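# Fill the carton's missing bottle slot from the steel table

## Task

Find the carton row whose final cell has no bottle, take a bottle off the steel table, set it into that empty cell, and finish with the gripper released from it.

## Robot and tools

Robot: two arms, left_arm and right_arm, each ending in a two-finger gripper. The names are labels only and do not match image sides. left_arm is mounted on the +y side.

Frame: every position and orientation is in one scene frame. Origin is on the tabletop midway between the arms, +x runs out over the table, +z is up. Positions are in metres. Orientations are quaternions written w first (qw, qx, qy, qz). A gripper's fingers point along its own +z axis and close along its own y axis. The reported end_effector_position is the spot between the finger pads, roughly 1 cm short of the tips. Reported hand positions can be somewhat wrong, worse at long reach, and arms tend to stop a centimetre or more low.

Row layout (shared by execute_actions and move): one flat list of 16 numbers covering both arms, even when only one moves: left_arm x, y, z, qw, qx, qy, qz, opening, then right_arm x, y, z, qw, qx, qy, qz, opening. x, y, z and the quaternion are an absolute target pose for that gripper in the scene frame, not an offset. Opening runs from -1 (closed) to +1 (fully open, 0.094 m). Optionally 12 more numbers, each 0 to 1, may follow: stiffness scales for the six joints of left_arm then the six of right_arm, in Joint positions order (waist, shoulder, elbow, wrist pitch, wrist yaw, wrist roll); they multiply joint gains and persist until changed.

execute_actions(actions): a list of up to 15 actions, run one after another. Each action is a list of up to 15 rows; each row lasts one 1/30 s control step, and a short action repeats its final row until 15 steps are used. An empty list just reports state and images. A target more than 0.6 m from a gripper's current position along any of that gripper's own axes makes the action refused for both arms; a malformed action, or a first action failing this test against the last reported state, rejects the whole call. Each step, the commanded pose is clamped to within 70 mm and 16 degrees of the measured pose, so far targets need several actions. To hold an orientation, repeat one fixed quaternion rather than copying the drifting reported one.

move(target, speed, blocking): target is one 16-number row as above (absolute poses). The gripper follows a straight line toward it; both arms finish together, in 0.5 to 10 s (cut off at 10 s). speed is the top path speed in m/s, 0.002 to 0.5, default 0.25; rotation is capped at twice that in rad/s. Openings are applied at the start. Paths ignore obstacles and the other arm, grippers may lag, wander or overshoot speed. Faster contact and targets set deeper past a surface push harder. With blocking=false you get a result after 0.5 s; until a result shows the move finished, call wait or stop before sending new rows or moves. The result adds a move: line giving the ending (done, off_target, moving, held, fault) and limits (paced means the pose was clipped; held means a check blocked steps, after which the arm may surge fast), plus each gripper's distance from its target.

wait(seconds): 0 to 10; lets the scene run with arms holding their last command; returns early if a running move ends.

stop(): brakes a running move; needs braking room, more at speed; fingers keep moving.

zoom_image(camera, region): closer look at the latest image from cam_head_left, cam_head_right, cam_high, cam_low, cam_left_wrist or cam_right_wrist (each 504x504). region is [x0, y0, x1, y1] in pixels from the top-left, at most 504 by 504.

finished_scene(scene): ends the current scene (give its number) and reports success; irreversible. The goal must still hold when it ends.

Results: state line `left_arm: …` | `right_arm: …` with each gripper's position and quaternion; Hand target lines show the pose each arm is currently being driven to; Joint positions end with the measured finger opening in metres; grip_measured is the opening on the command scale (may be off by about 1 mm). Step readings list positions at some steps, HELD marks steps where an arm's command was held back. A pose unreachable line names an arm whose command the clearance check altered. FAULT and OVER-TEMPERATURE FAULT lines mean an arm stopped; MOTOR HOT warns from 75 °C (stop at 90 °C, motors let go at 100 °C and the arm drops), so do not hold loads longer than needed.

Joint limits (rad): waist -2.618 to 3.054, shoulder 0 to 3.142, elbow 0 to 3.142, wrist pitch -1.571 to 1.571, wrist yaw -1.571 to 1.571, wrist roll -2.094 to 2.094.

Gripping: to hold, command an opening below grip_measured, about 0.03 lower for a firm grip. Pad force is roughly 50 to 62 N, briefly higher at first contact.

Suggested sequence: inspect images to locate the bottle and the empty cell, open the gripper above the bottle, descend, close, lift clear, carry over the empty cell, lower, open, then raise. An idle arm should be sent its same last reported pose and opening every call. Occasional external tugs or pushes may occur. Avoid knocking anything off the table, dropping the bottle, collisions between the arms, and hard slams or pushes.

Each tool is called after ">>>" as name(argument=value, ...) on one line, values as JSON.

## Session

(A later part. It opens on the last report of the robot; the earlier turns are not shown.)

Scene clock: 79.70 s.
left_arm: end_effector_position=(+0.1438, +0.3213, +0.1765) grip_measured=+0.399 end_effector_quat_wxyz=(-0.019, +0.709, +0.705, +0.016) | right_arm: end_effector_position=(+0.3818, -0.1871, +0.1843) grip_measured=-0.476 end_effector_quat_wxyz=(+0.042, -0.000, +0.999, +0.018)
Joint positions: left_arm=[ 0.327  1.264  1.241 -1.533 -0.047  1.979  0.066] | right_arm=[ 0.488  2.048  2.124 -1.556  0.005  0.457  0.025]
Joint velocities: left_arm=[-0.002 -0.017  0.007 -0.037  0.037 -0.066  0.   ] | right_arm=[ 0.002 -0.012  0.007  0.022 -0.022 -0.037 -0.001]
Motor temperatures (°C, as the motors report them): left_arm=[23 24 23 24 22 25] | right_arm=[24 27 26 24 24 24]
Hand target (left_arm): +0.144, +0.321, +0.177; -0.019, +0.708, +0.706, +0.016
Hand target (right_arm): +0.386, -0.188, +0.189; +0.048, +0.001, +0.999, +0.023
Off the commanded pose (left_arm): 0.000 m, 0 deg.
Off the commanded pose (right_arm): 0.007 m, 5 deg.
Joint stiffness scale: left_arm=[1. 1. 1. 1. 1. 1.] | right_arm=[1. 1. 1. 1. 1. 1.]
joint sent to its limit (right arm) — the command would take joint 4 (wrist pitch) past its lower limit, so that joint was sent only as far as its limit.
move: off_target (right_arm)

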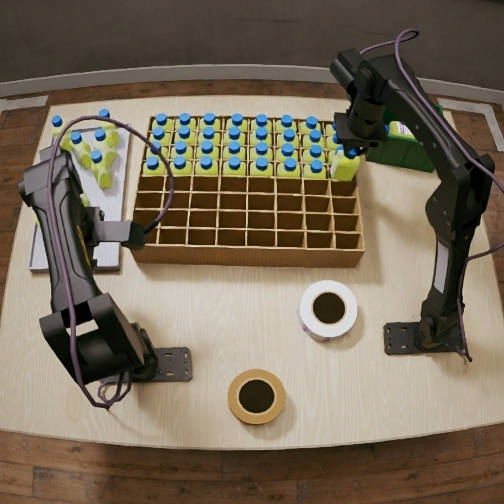

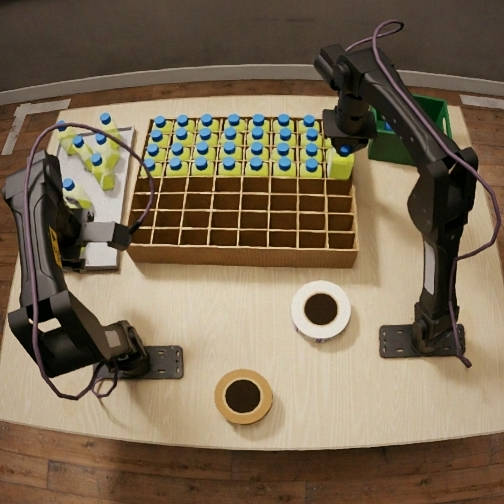

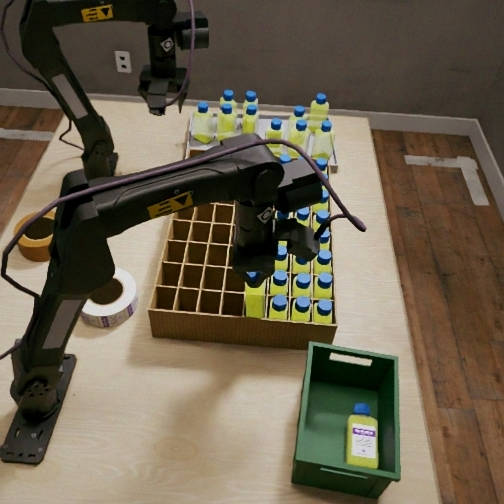

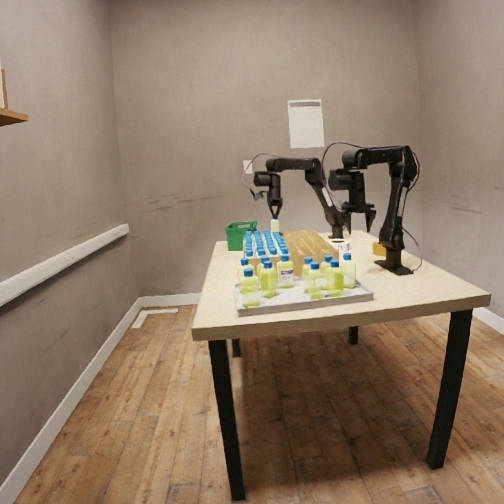

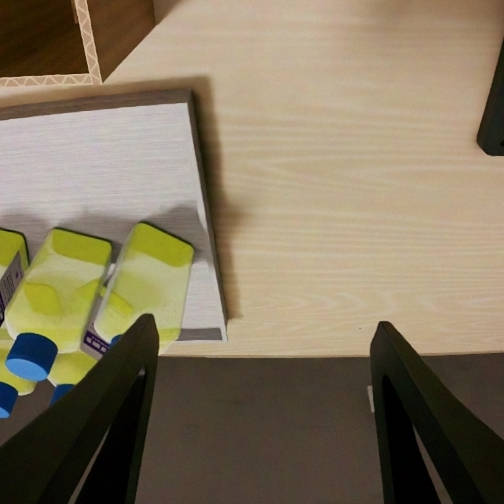

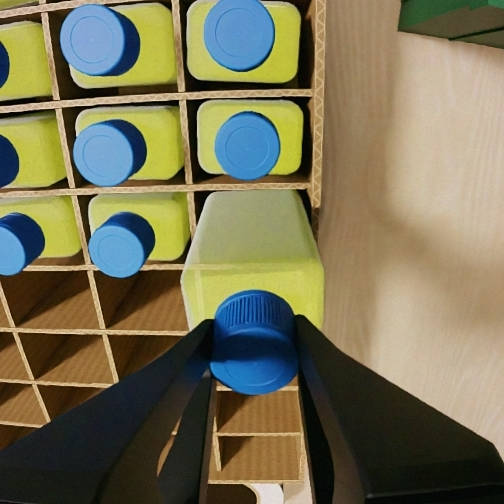

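>>> move(target=[0.1438, 0.3214, 0.1765, -0.019, 0.708, 0.706, 0.016, 0.4, 0.394, -0.183, 0.15, 0, 0, 1, 0, -0.55], speed=0.05)

>>> zoom_image(camera="cam_high", region=[190, 240, 340, 350])

>>> zoom_image(camera="cam_head_left", region=[280, 110, 390, 220])

Scene clock: 81.80 s.
left_arm: end_effector_position=(+0.1438, +0.3213, +0.1765) grip_measured=+0.399 end_effector_quat_wxyz=(-0.019, +0.709, +0.705, +0.016) | right_arm: end_effector_position=(+0.3895, -0.1833, +0.1431) grip_measured=-0.476 end_effector_quat_wxyz=(-0.003, -0.000, +1.000, -0.004)
Joint positions: left_arm=[ 0.327  1.264  1.241 -1.533 -0.047  1.979  0.066] | right_arm=[ 0.488  2.166  2.142 -1.556  0.005  0.457  0.025]
Joint velocities: left_arm=[-0.007  0.007 -0.007 -0.007 -0.051 -0.037  0.   ] | right_arm=[-0.002 -0.002 -0.007 -0.037  0.007  0.037  0.001]
Motor temperatures (°C, as the motors report them): left_arm=[23 24 23 24 22 25] | right_arm=[24 28 26 24 24 24]
Hand target (left_arm): +0.144, +0.321, +0.177; -0.019, +0.708, +0.706, +0.016
Hand target (right_arm): +0.394, -0.183, +0.150; +0.006, +0.000, +1.000, +0.002
Off the commanded pose (left_arm): 0.000 m, 0 deg.
Off the commanded pose (right_arm): 0.008 m, 1 deg.
Joint stiffness scale: left_arm=[1. 1. 1. 1. 1. 1.] | right_arm=[1. 1. 1. 1. 1. 1.]
joint sent to its limit (right arm) — the command would take joint 4 (wrist pitch) past its lower limit, so that joint was sent only as far as its limit.
move: done

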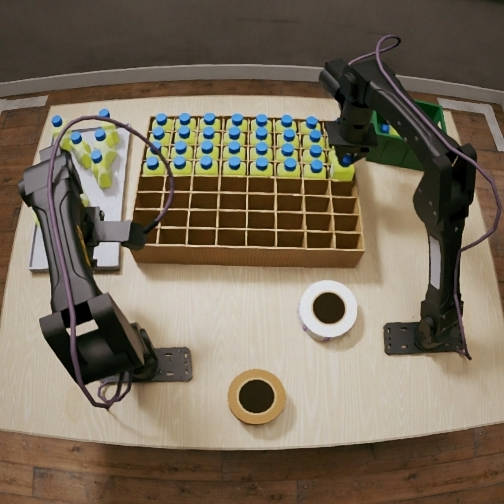

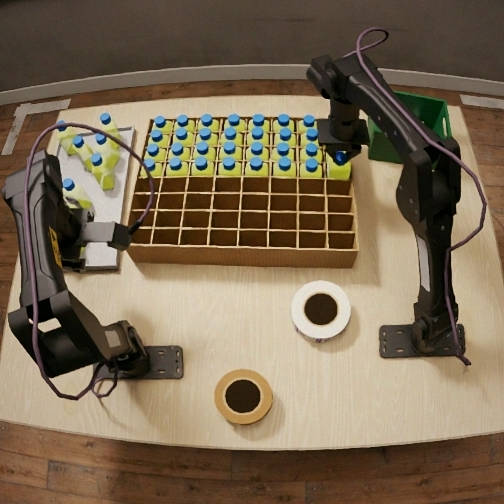

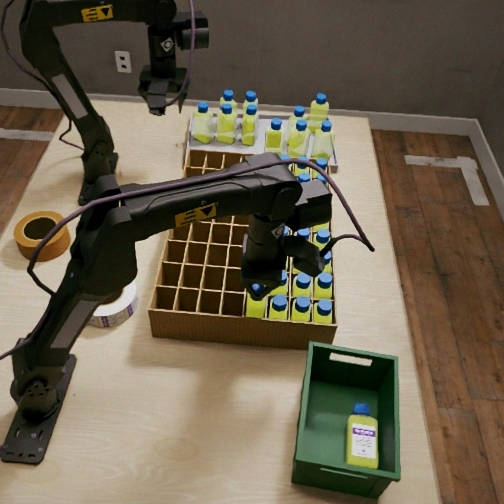

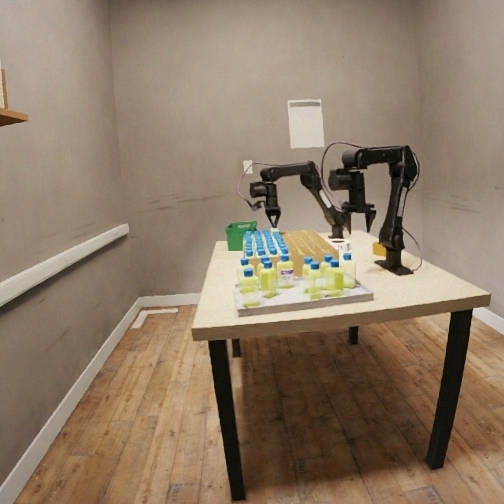

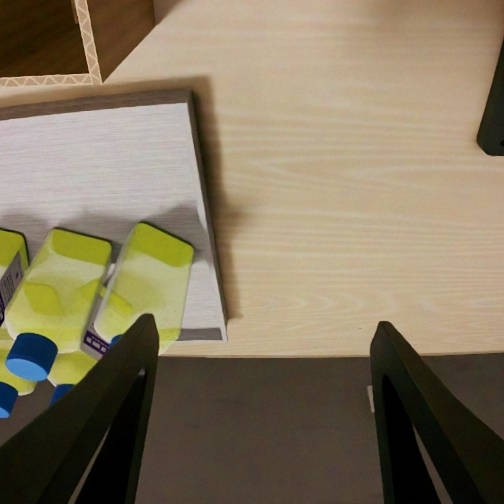

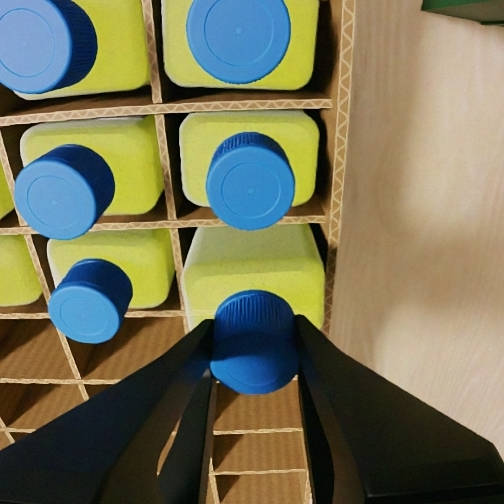

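Region (190, 240, 340, 350) of cam_high's 504x504 image, scaled by 3.360, with more detail than that image has; it fills the top 370 rows of this view, and the rest is white.

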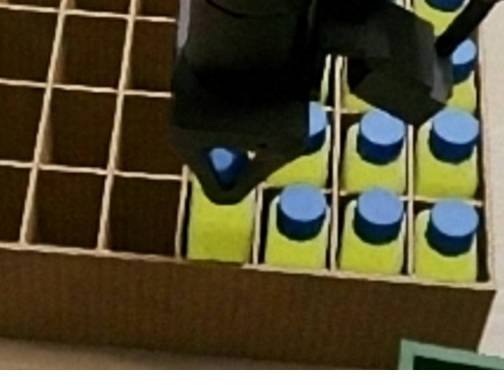

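Region (280, 110, 390, 220) of cam_head_left's 504x504 image, scaled by 4.582, with more detail than that image has.

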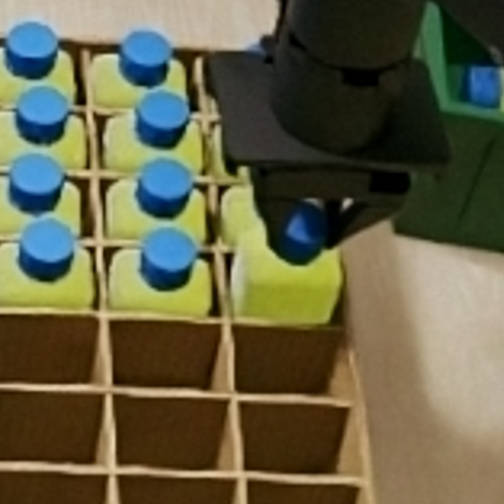

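>>> move(target=[0.1438, 0.3214, 0.1765, -0.019, 0.708, 0.706, 0.016, 0.4, 0.394, -0.183, 0.124, 0, 0, 1, 0, -0.55], speed=0.04)

>>> zoom_image(camera="cam_high", region=[190, 240, 340, 350])

>>> zoom_image(camera="cam_head_left", region=[280, 110, 390, 220])

Scene clock: 83.33 s.
left_arm: end_effector_position=(+0.1438, +0.3213, +0.1765) grip_measured=+0.399 end_effector_quat_wxyz=(-0.019, +0.709, +0.705, +0.016) | right_arm: end_effector_position=(+0.3915, -0.1823, +0.1245) grip_measured=-0.476 end_effector_quat_wxyz=(-0.005, -0.000, +1.000, -0.005)
Joint positions: left_arm=[ 0.327  1.264  1.241 -1.533 -0.047  1.979  0.066] | right_arm=[ 0.488  2.166  2.067 -1.486  0.005  0.457  0.025]
Joint velocities: left_arm=[ 0.002 -0.012 -0.007  0.066 -0.022 -0.037 -0.001] | right_arm=[ 0.007 -0.007  0.007 -0.007 -0.095  0.037 -0.   ]
Motor temperatures (°C, as the motors report them): left_arm=[23 24 23 24 22 25] | right_arm=[24 28 26 24 24 24]
Hand target (left_arm): +0.144, +0.321, +0.177; -0.019, +0.708, +0.706, +0.016
Hand target (right_arm): +0.394, -0.183, +0.124; +0.000, -0.000, +1.000, -0.000
Off the commanded pose (left_arm): 0.000 m, 0 deg.
Off the commanded pose (right_arm): 0.003 m, 1 deg.
Joint stiffness scale: left_arm=[1. 1. 1. 1. 1. 1.] | right_arm=[1. 1. 1. 1. 1. 1.]
move: done

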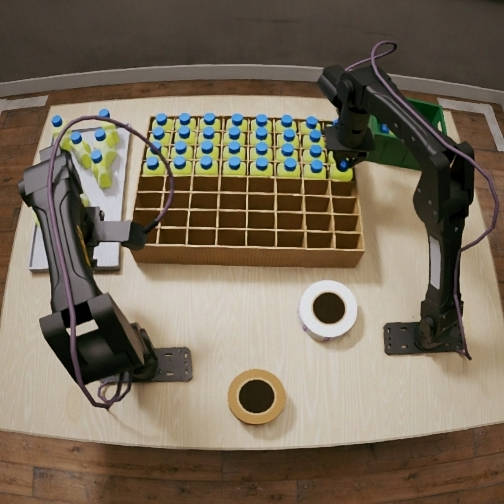

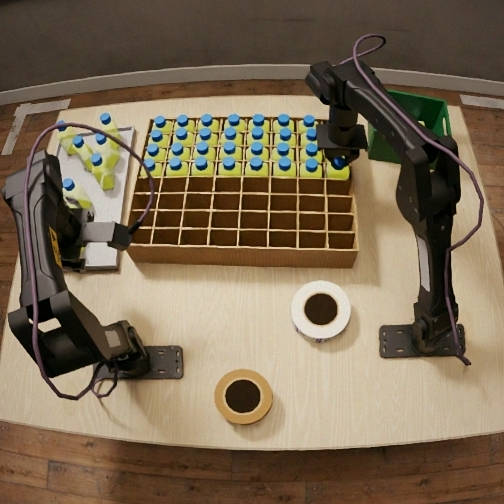

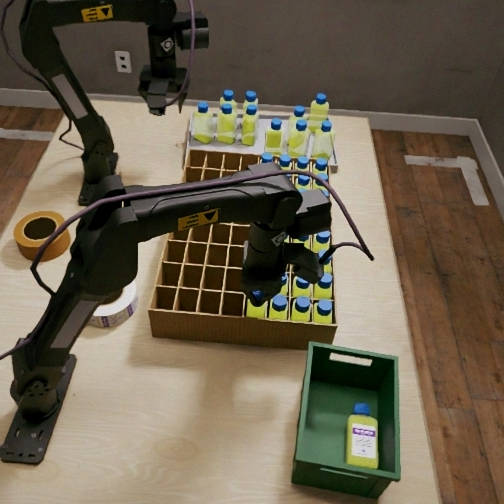

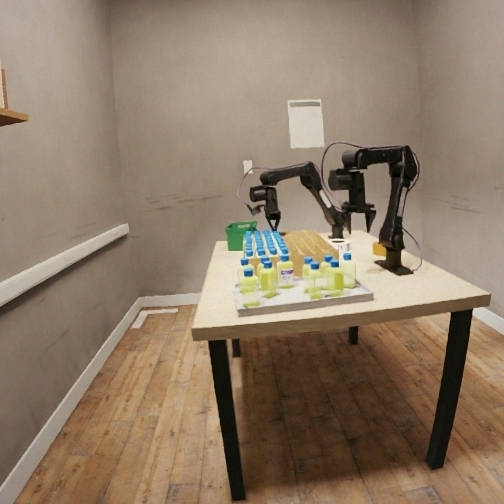

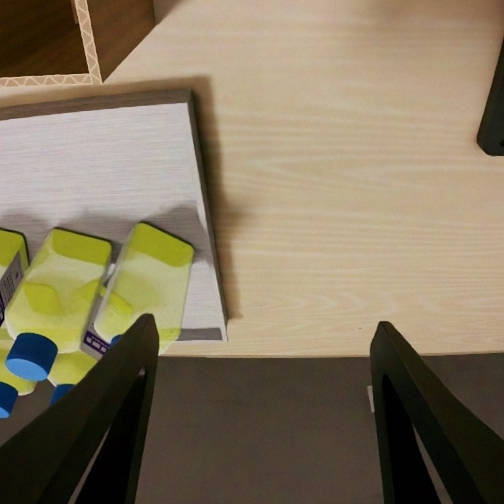

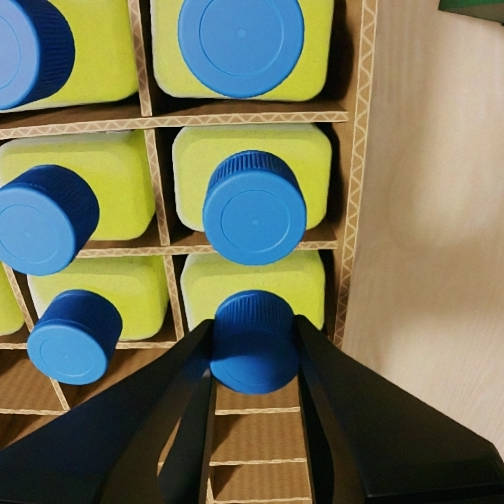

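Region (190, 240, 340, 350) of cam_high's 504x504 image, scaled by 3.360, with more detail than that image has; it fills the top 370 rows of this view, and the rest is white.

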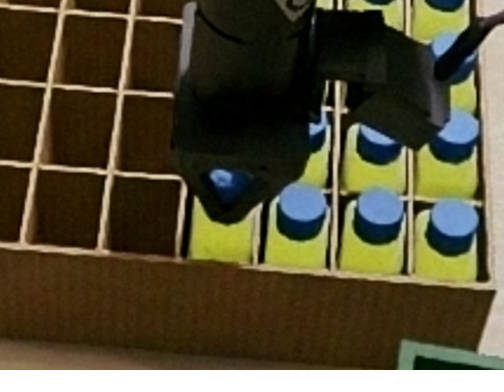

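Region (280, 110, 390, 220) of cam_head_left's 504x504 image, scaled by 4.582, with more detail than that image has.

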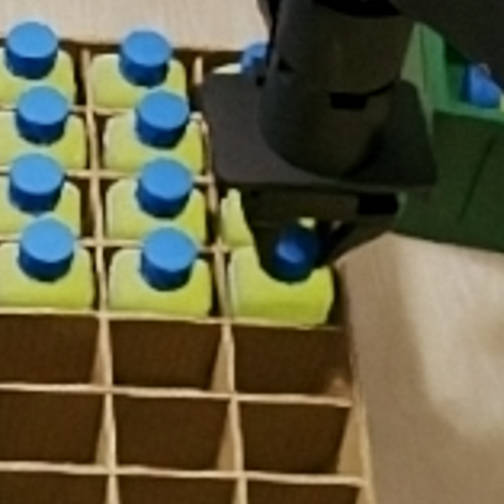

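>>> move(target=[0.1438, 0.3214, 0.1765, -0.019, 0.708, 0.706, 0.016, 0.4, 0.394, -0.183, 0.117, 0, 0, 1, 0, -0.55], speed=0.03)

Scene clock: 84.40 s.
left_arm: end_effector_position=(+0.1438, +0.3213, +0.1765) grip_measured=+0.399 end_effector_quat_wxyz=(-0.019, +0.709, +0.705, +0.016) | right_arm: end_effector_position=(+0.3904, -0.1829, +0.1169) grip_measured=-0.476 end_effector_quat_wxyz=(-0.009, -0.000, +1.000, -0.007)
Joint positions: left_arm=[ 0.327  1.264  1.241 -1.533 -0.047  1.979  0.066] | right_arm=[ 0.488  2.166  2.036 -1.464  0.005  0.457  0.025]
Joint velocities: left_arm=[ 0.007 -0.002 -0.002 -0.007 -0.022 -0.022 -0.   ] | right_arm=[ 0.012  0.007 -0.002  0.037  0.051 -0.007  0.001]
Motor temperatures (°C, as the motors report them): left_arm=[23 24 23 24 22 25] | right_arm=[24 28 26 24 24 24]
Hand target (left_arm): +0.144, +0.321, +0.177; -0.019, +0.708, +0.706, +0.016
Hand target (right_arm): +0.394, -0.183, +0.117; -0.000, -0.000, +1.000, -0.000
Off the commanded pose (left_arm): 0.000 m, 0 deg.
Off the commanded pose (right_arm): 0.004 m, 1 deg.
Joint stiffness scale: left_arm=[1. 1. 1. 1. 1. 1.] | right_arm=[1. 1. 1. 1. 1. 1.]
move: done

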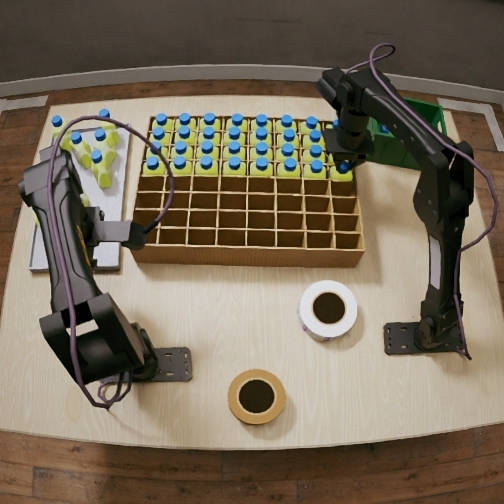

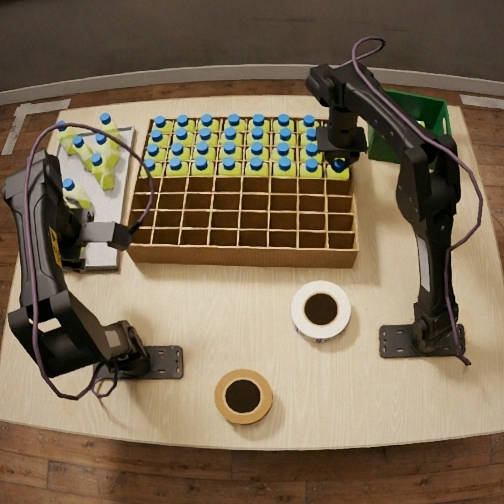

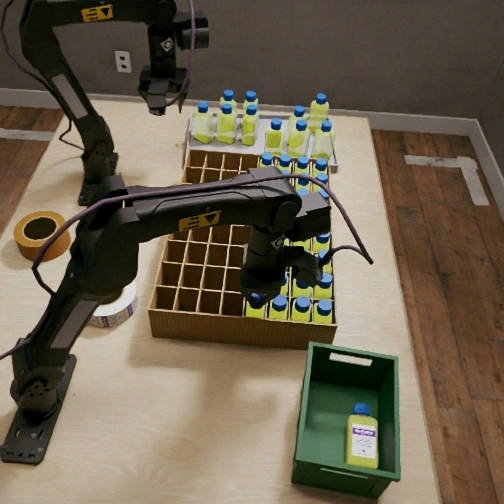

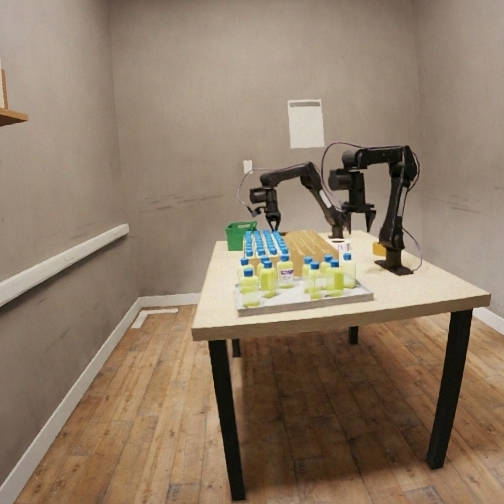

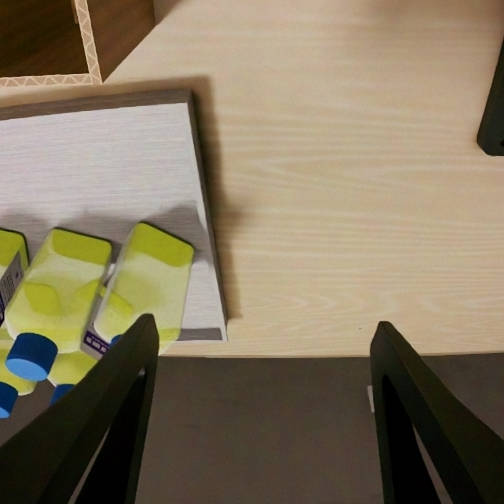

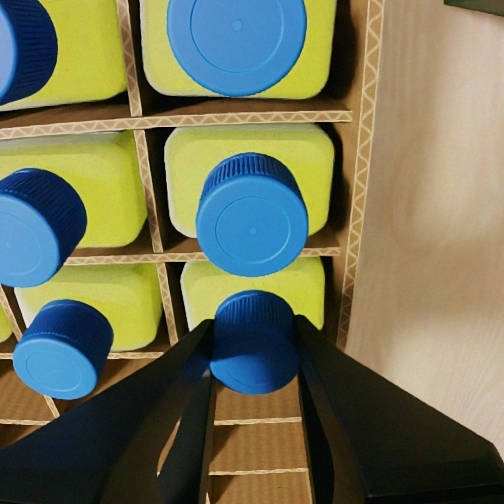

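>>> execute_actions(actions=[[[0.1438, 0.3214, 0.1765, -0.019, 0.708, 0.706, 0.016, 0.4, 0.3904, -0.1829, 0.117, 0, 0, 1, 0, -0.15]]])

>>> move(target=[0.1438, 0.3214, 0.1765, -0.019, 0.708, 0.706, 0.016, 0.4, 0.385, -0.185, 0.165, 0, 0, 1, 0, -0.15], speed=0.12)

>>> zoom_image(camera="cam_head_left", region=[260, 100, 390, 230])

>>> zoom_image(camera="cam_high", region=[190, 220, 340, 350])

Scene clock: 85.57 s.
left_arm: end_effector_position=(+0.1438, +0.3213, +0.1765) grip_measured=+0.399 end_effector_quat_wxyz=(-0.019, +0.709, +0.705, +0.016) | right_arm: end_effector_position=(+0.3892, -0.1835, +0.1118) grip_measured=-0.152 end_effector_quat_wxyz=(-0.011, -0.000, +1.000, -0.008)
Joint positions: left_arm=[ 0.327  1.264  1.241 -1.533 -0.047  1.979  0.066] | right_arm=[ 0.488  2.162  2.01  -1.446  0.005  0.457  0.04 ]
Joint velocities: left_arm=[-0.007 -0.002 -0.002 -0.022 -0.081 -0.007  0.001] | right_arm=[ 0.002 -0.007 -0.002 -0.066 -0.081 -0.022 -0.   ]
Motor temperatures (°C, as the motors report them): left_arm=[23 24 23 24 22 25] | right_arm=[24 28 26 24 24 24]
Hand target (left_arm): +0.144, +0.321, +0.177; -0.019, +0.708, +0.706, +0.016
Hand target (right_arm): +0.390, -0.183, +0.117; -0.000, -0.000, +1.000, -0.000
Off the commanded pose (left_arm): 0.000 m, 0 deg.
Off the commanded pose (right_arm): 0.005 m, 2 deg.
Joint stiffness scale: left_arm=[1. 1. 1. 1. 1. 1.] | right_arm=[1. 1. 1. 1. 1. 1.]
Step readings (end_effector_position):
0: left_arm (+0.1438, +0.3213, +0.1765) | right_arm (+0.3904, -0.1829, +0.1169)
1: left_arm (+0.1438, +0.3213, +0.1765) | right_arm (+0.3903, -0.1829, +0.1165)
2: left_arm (+0.1438, +0.3213, +0.1765) | right_arm (+0.3899, -0.1831, +0.1157)
4: left_arm (+0.1438, +0.3213, +0.1765) | right_arm (+0.3887, -0.1837, +0.1134)
8: left_arm (+0.1438, +0.3213, +0.1765) | right_arm (+0.3882, -0.1839, +0.1118)
15: end_effector_position above

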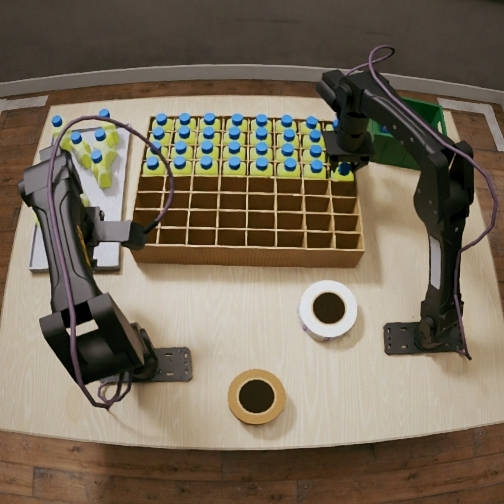

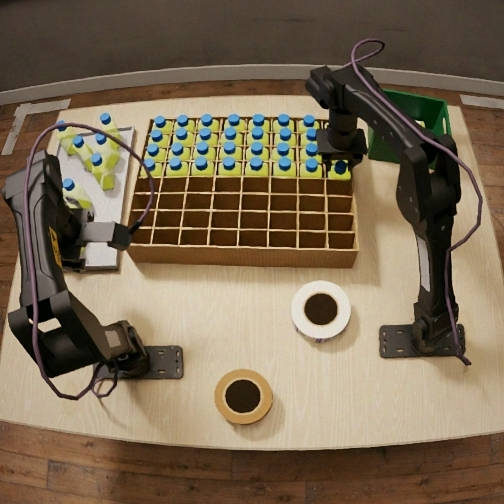

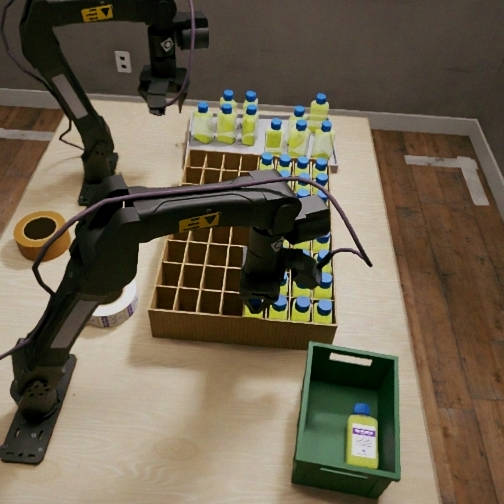

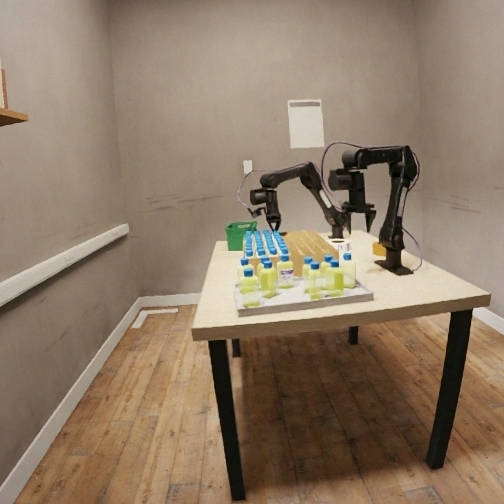

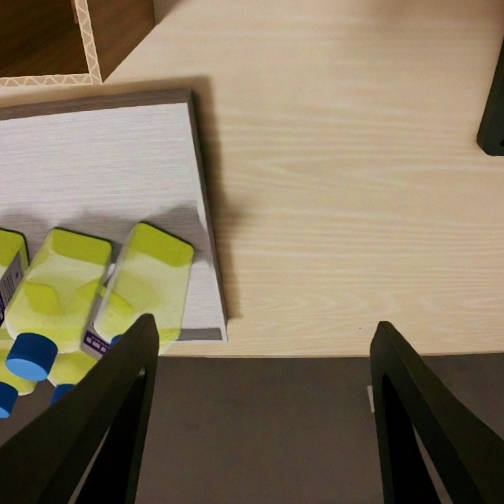

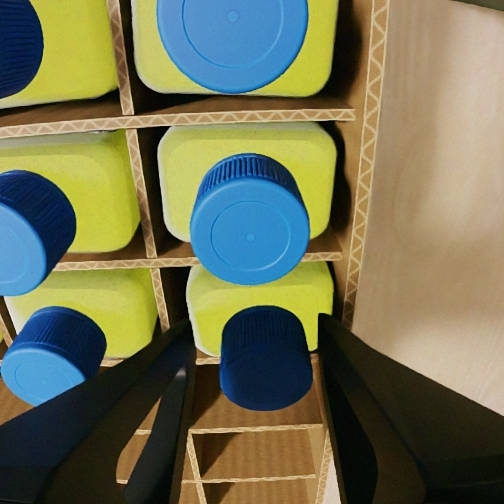

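Scene clock: 86.43 s.
left_arm: end_effector_position=(+0.1438, +0.3213, +0.1765) grip_measured=+0.399 end_effector_quat_wxyz=(-0.019, +0.709, +0.705, +0.016) | right_arm: end_effector_position=(+0.3849, -0.1856, +0.1524) grip_measured=-0.152 end_effector_quat_wxyz=(+0.007, -0.000, +1.000, +0.001)
Joint positions: left_arm=[ 0.327  1.264  1.241 -1.533 -0.047  1.979  0.066] | right_arm=[ 0.488  2.121  2.108 -1.546  0.005  0.457  0.04 ]
Joint velocities: left_arm=[ 0.002  0.007 -0.002 -0.081 -0.051 -0.037  0.   ] | right_arm=[-0.012  0.002  0.012 -0.066 -0.037 -0.037 -0.001]
Motor temperatures (°C, as the motors report them): left_arm=[23 24 23 24 22 25] | right_arm=[24 28 26 24 24 24]
Hand target (left_arm): +0.144, +0.321, +0.177; -0.019, +0.708, +0.706, +0.016
Hand target (right_arm): +0.384, -0.186, +0.165; +0.016, -0.000, +1.000, +0.008
Off the commanded pose (left_arm): 0.000 m, 0 deg.
Off the commanded pose (right_arm): 0.013 m, 1 deg.
Joint stiffness scale: left_arm=[1. 1. 1. 1. 1. 1.] | right_arm=[1. 1. 1. 1. 1. 1.]
joint sent to its limit (right arm) — the command would take joint 4 (wrist pitch) past its lower limit, so that joint was sent only as far as its limit.
move: off_target (right_arm)

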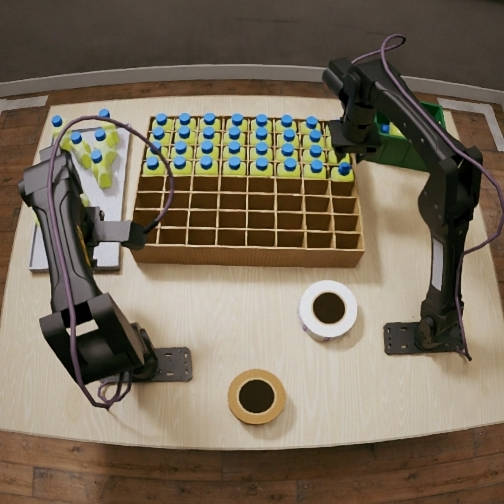

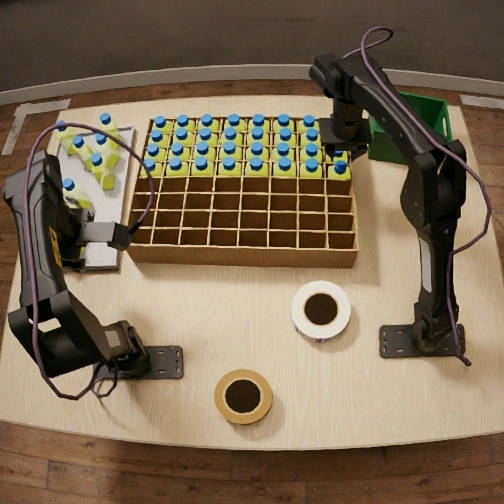

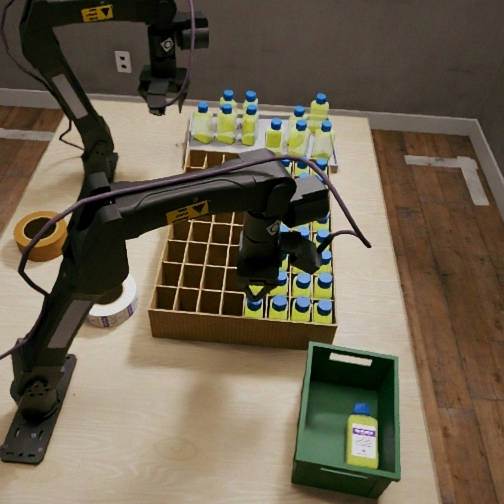

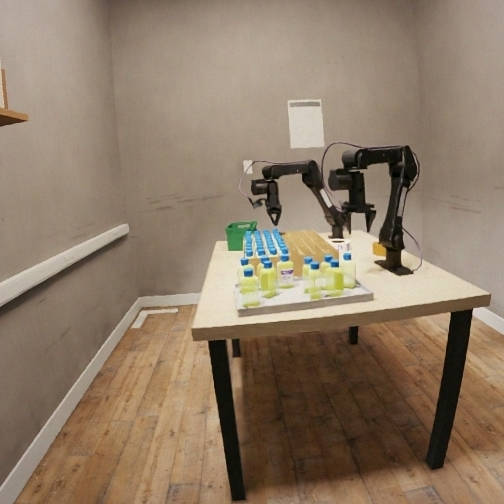

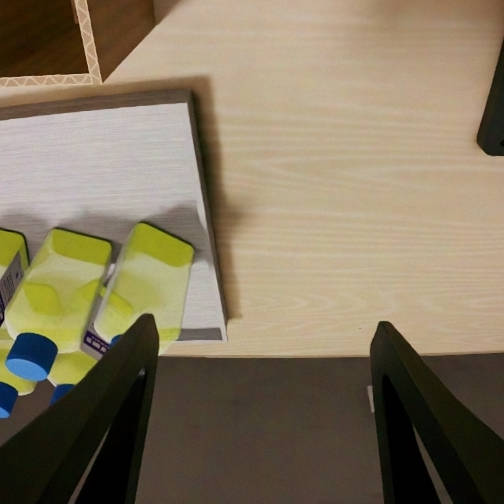

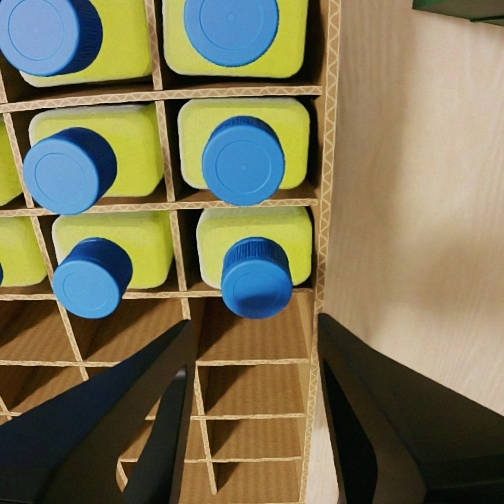

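Region (260, 100, 390, 230) of cam_head_left's 504x504 image, scaled by 3.877, with more detail than that image has.

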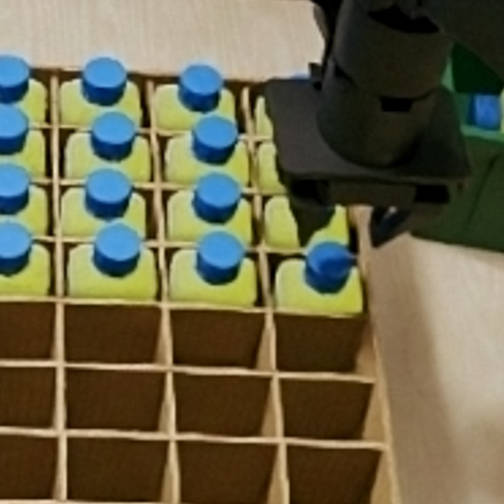

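Region (190, 220, 340, 350) of cam_high's 504x504 image, scaled by 3.360, with more detail than that image has; it fills the top 437 rows of this view, and the rest is white.

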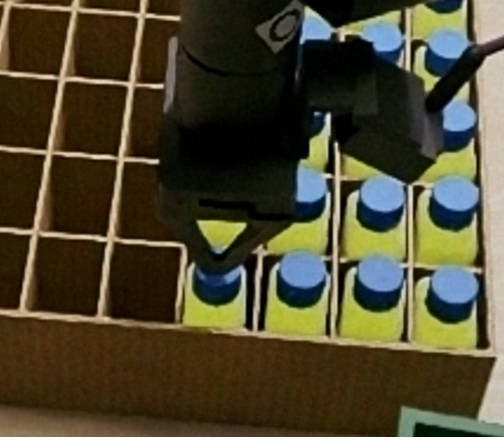

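The bottle is seated in the empty cell and released, so I'll end scene 1.

>>> finished_scene(scene=1)

The scene is finished: the task was done.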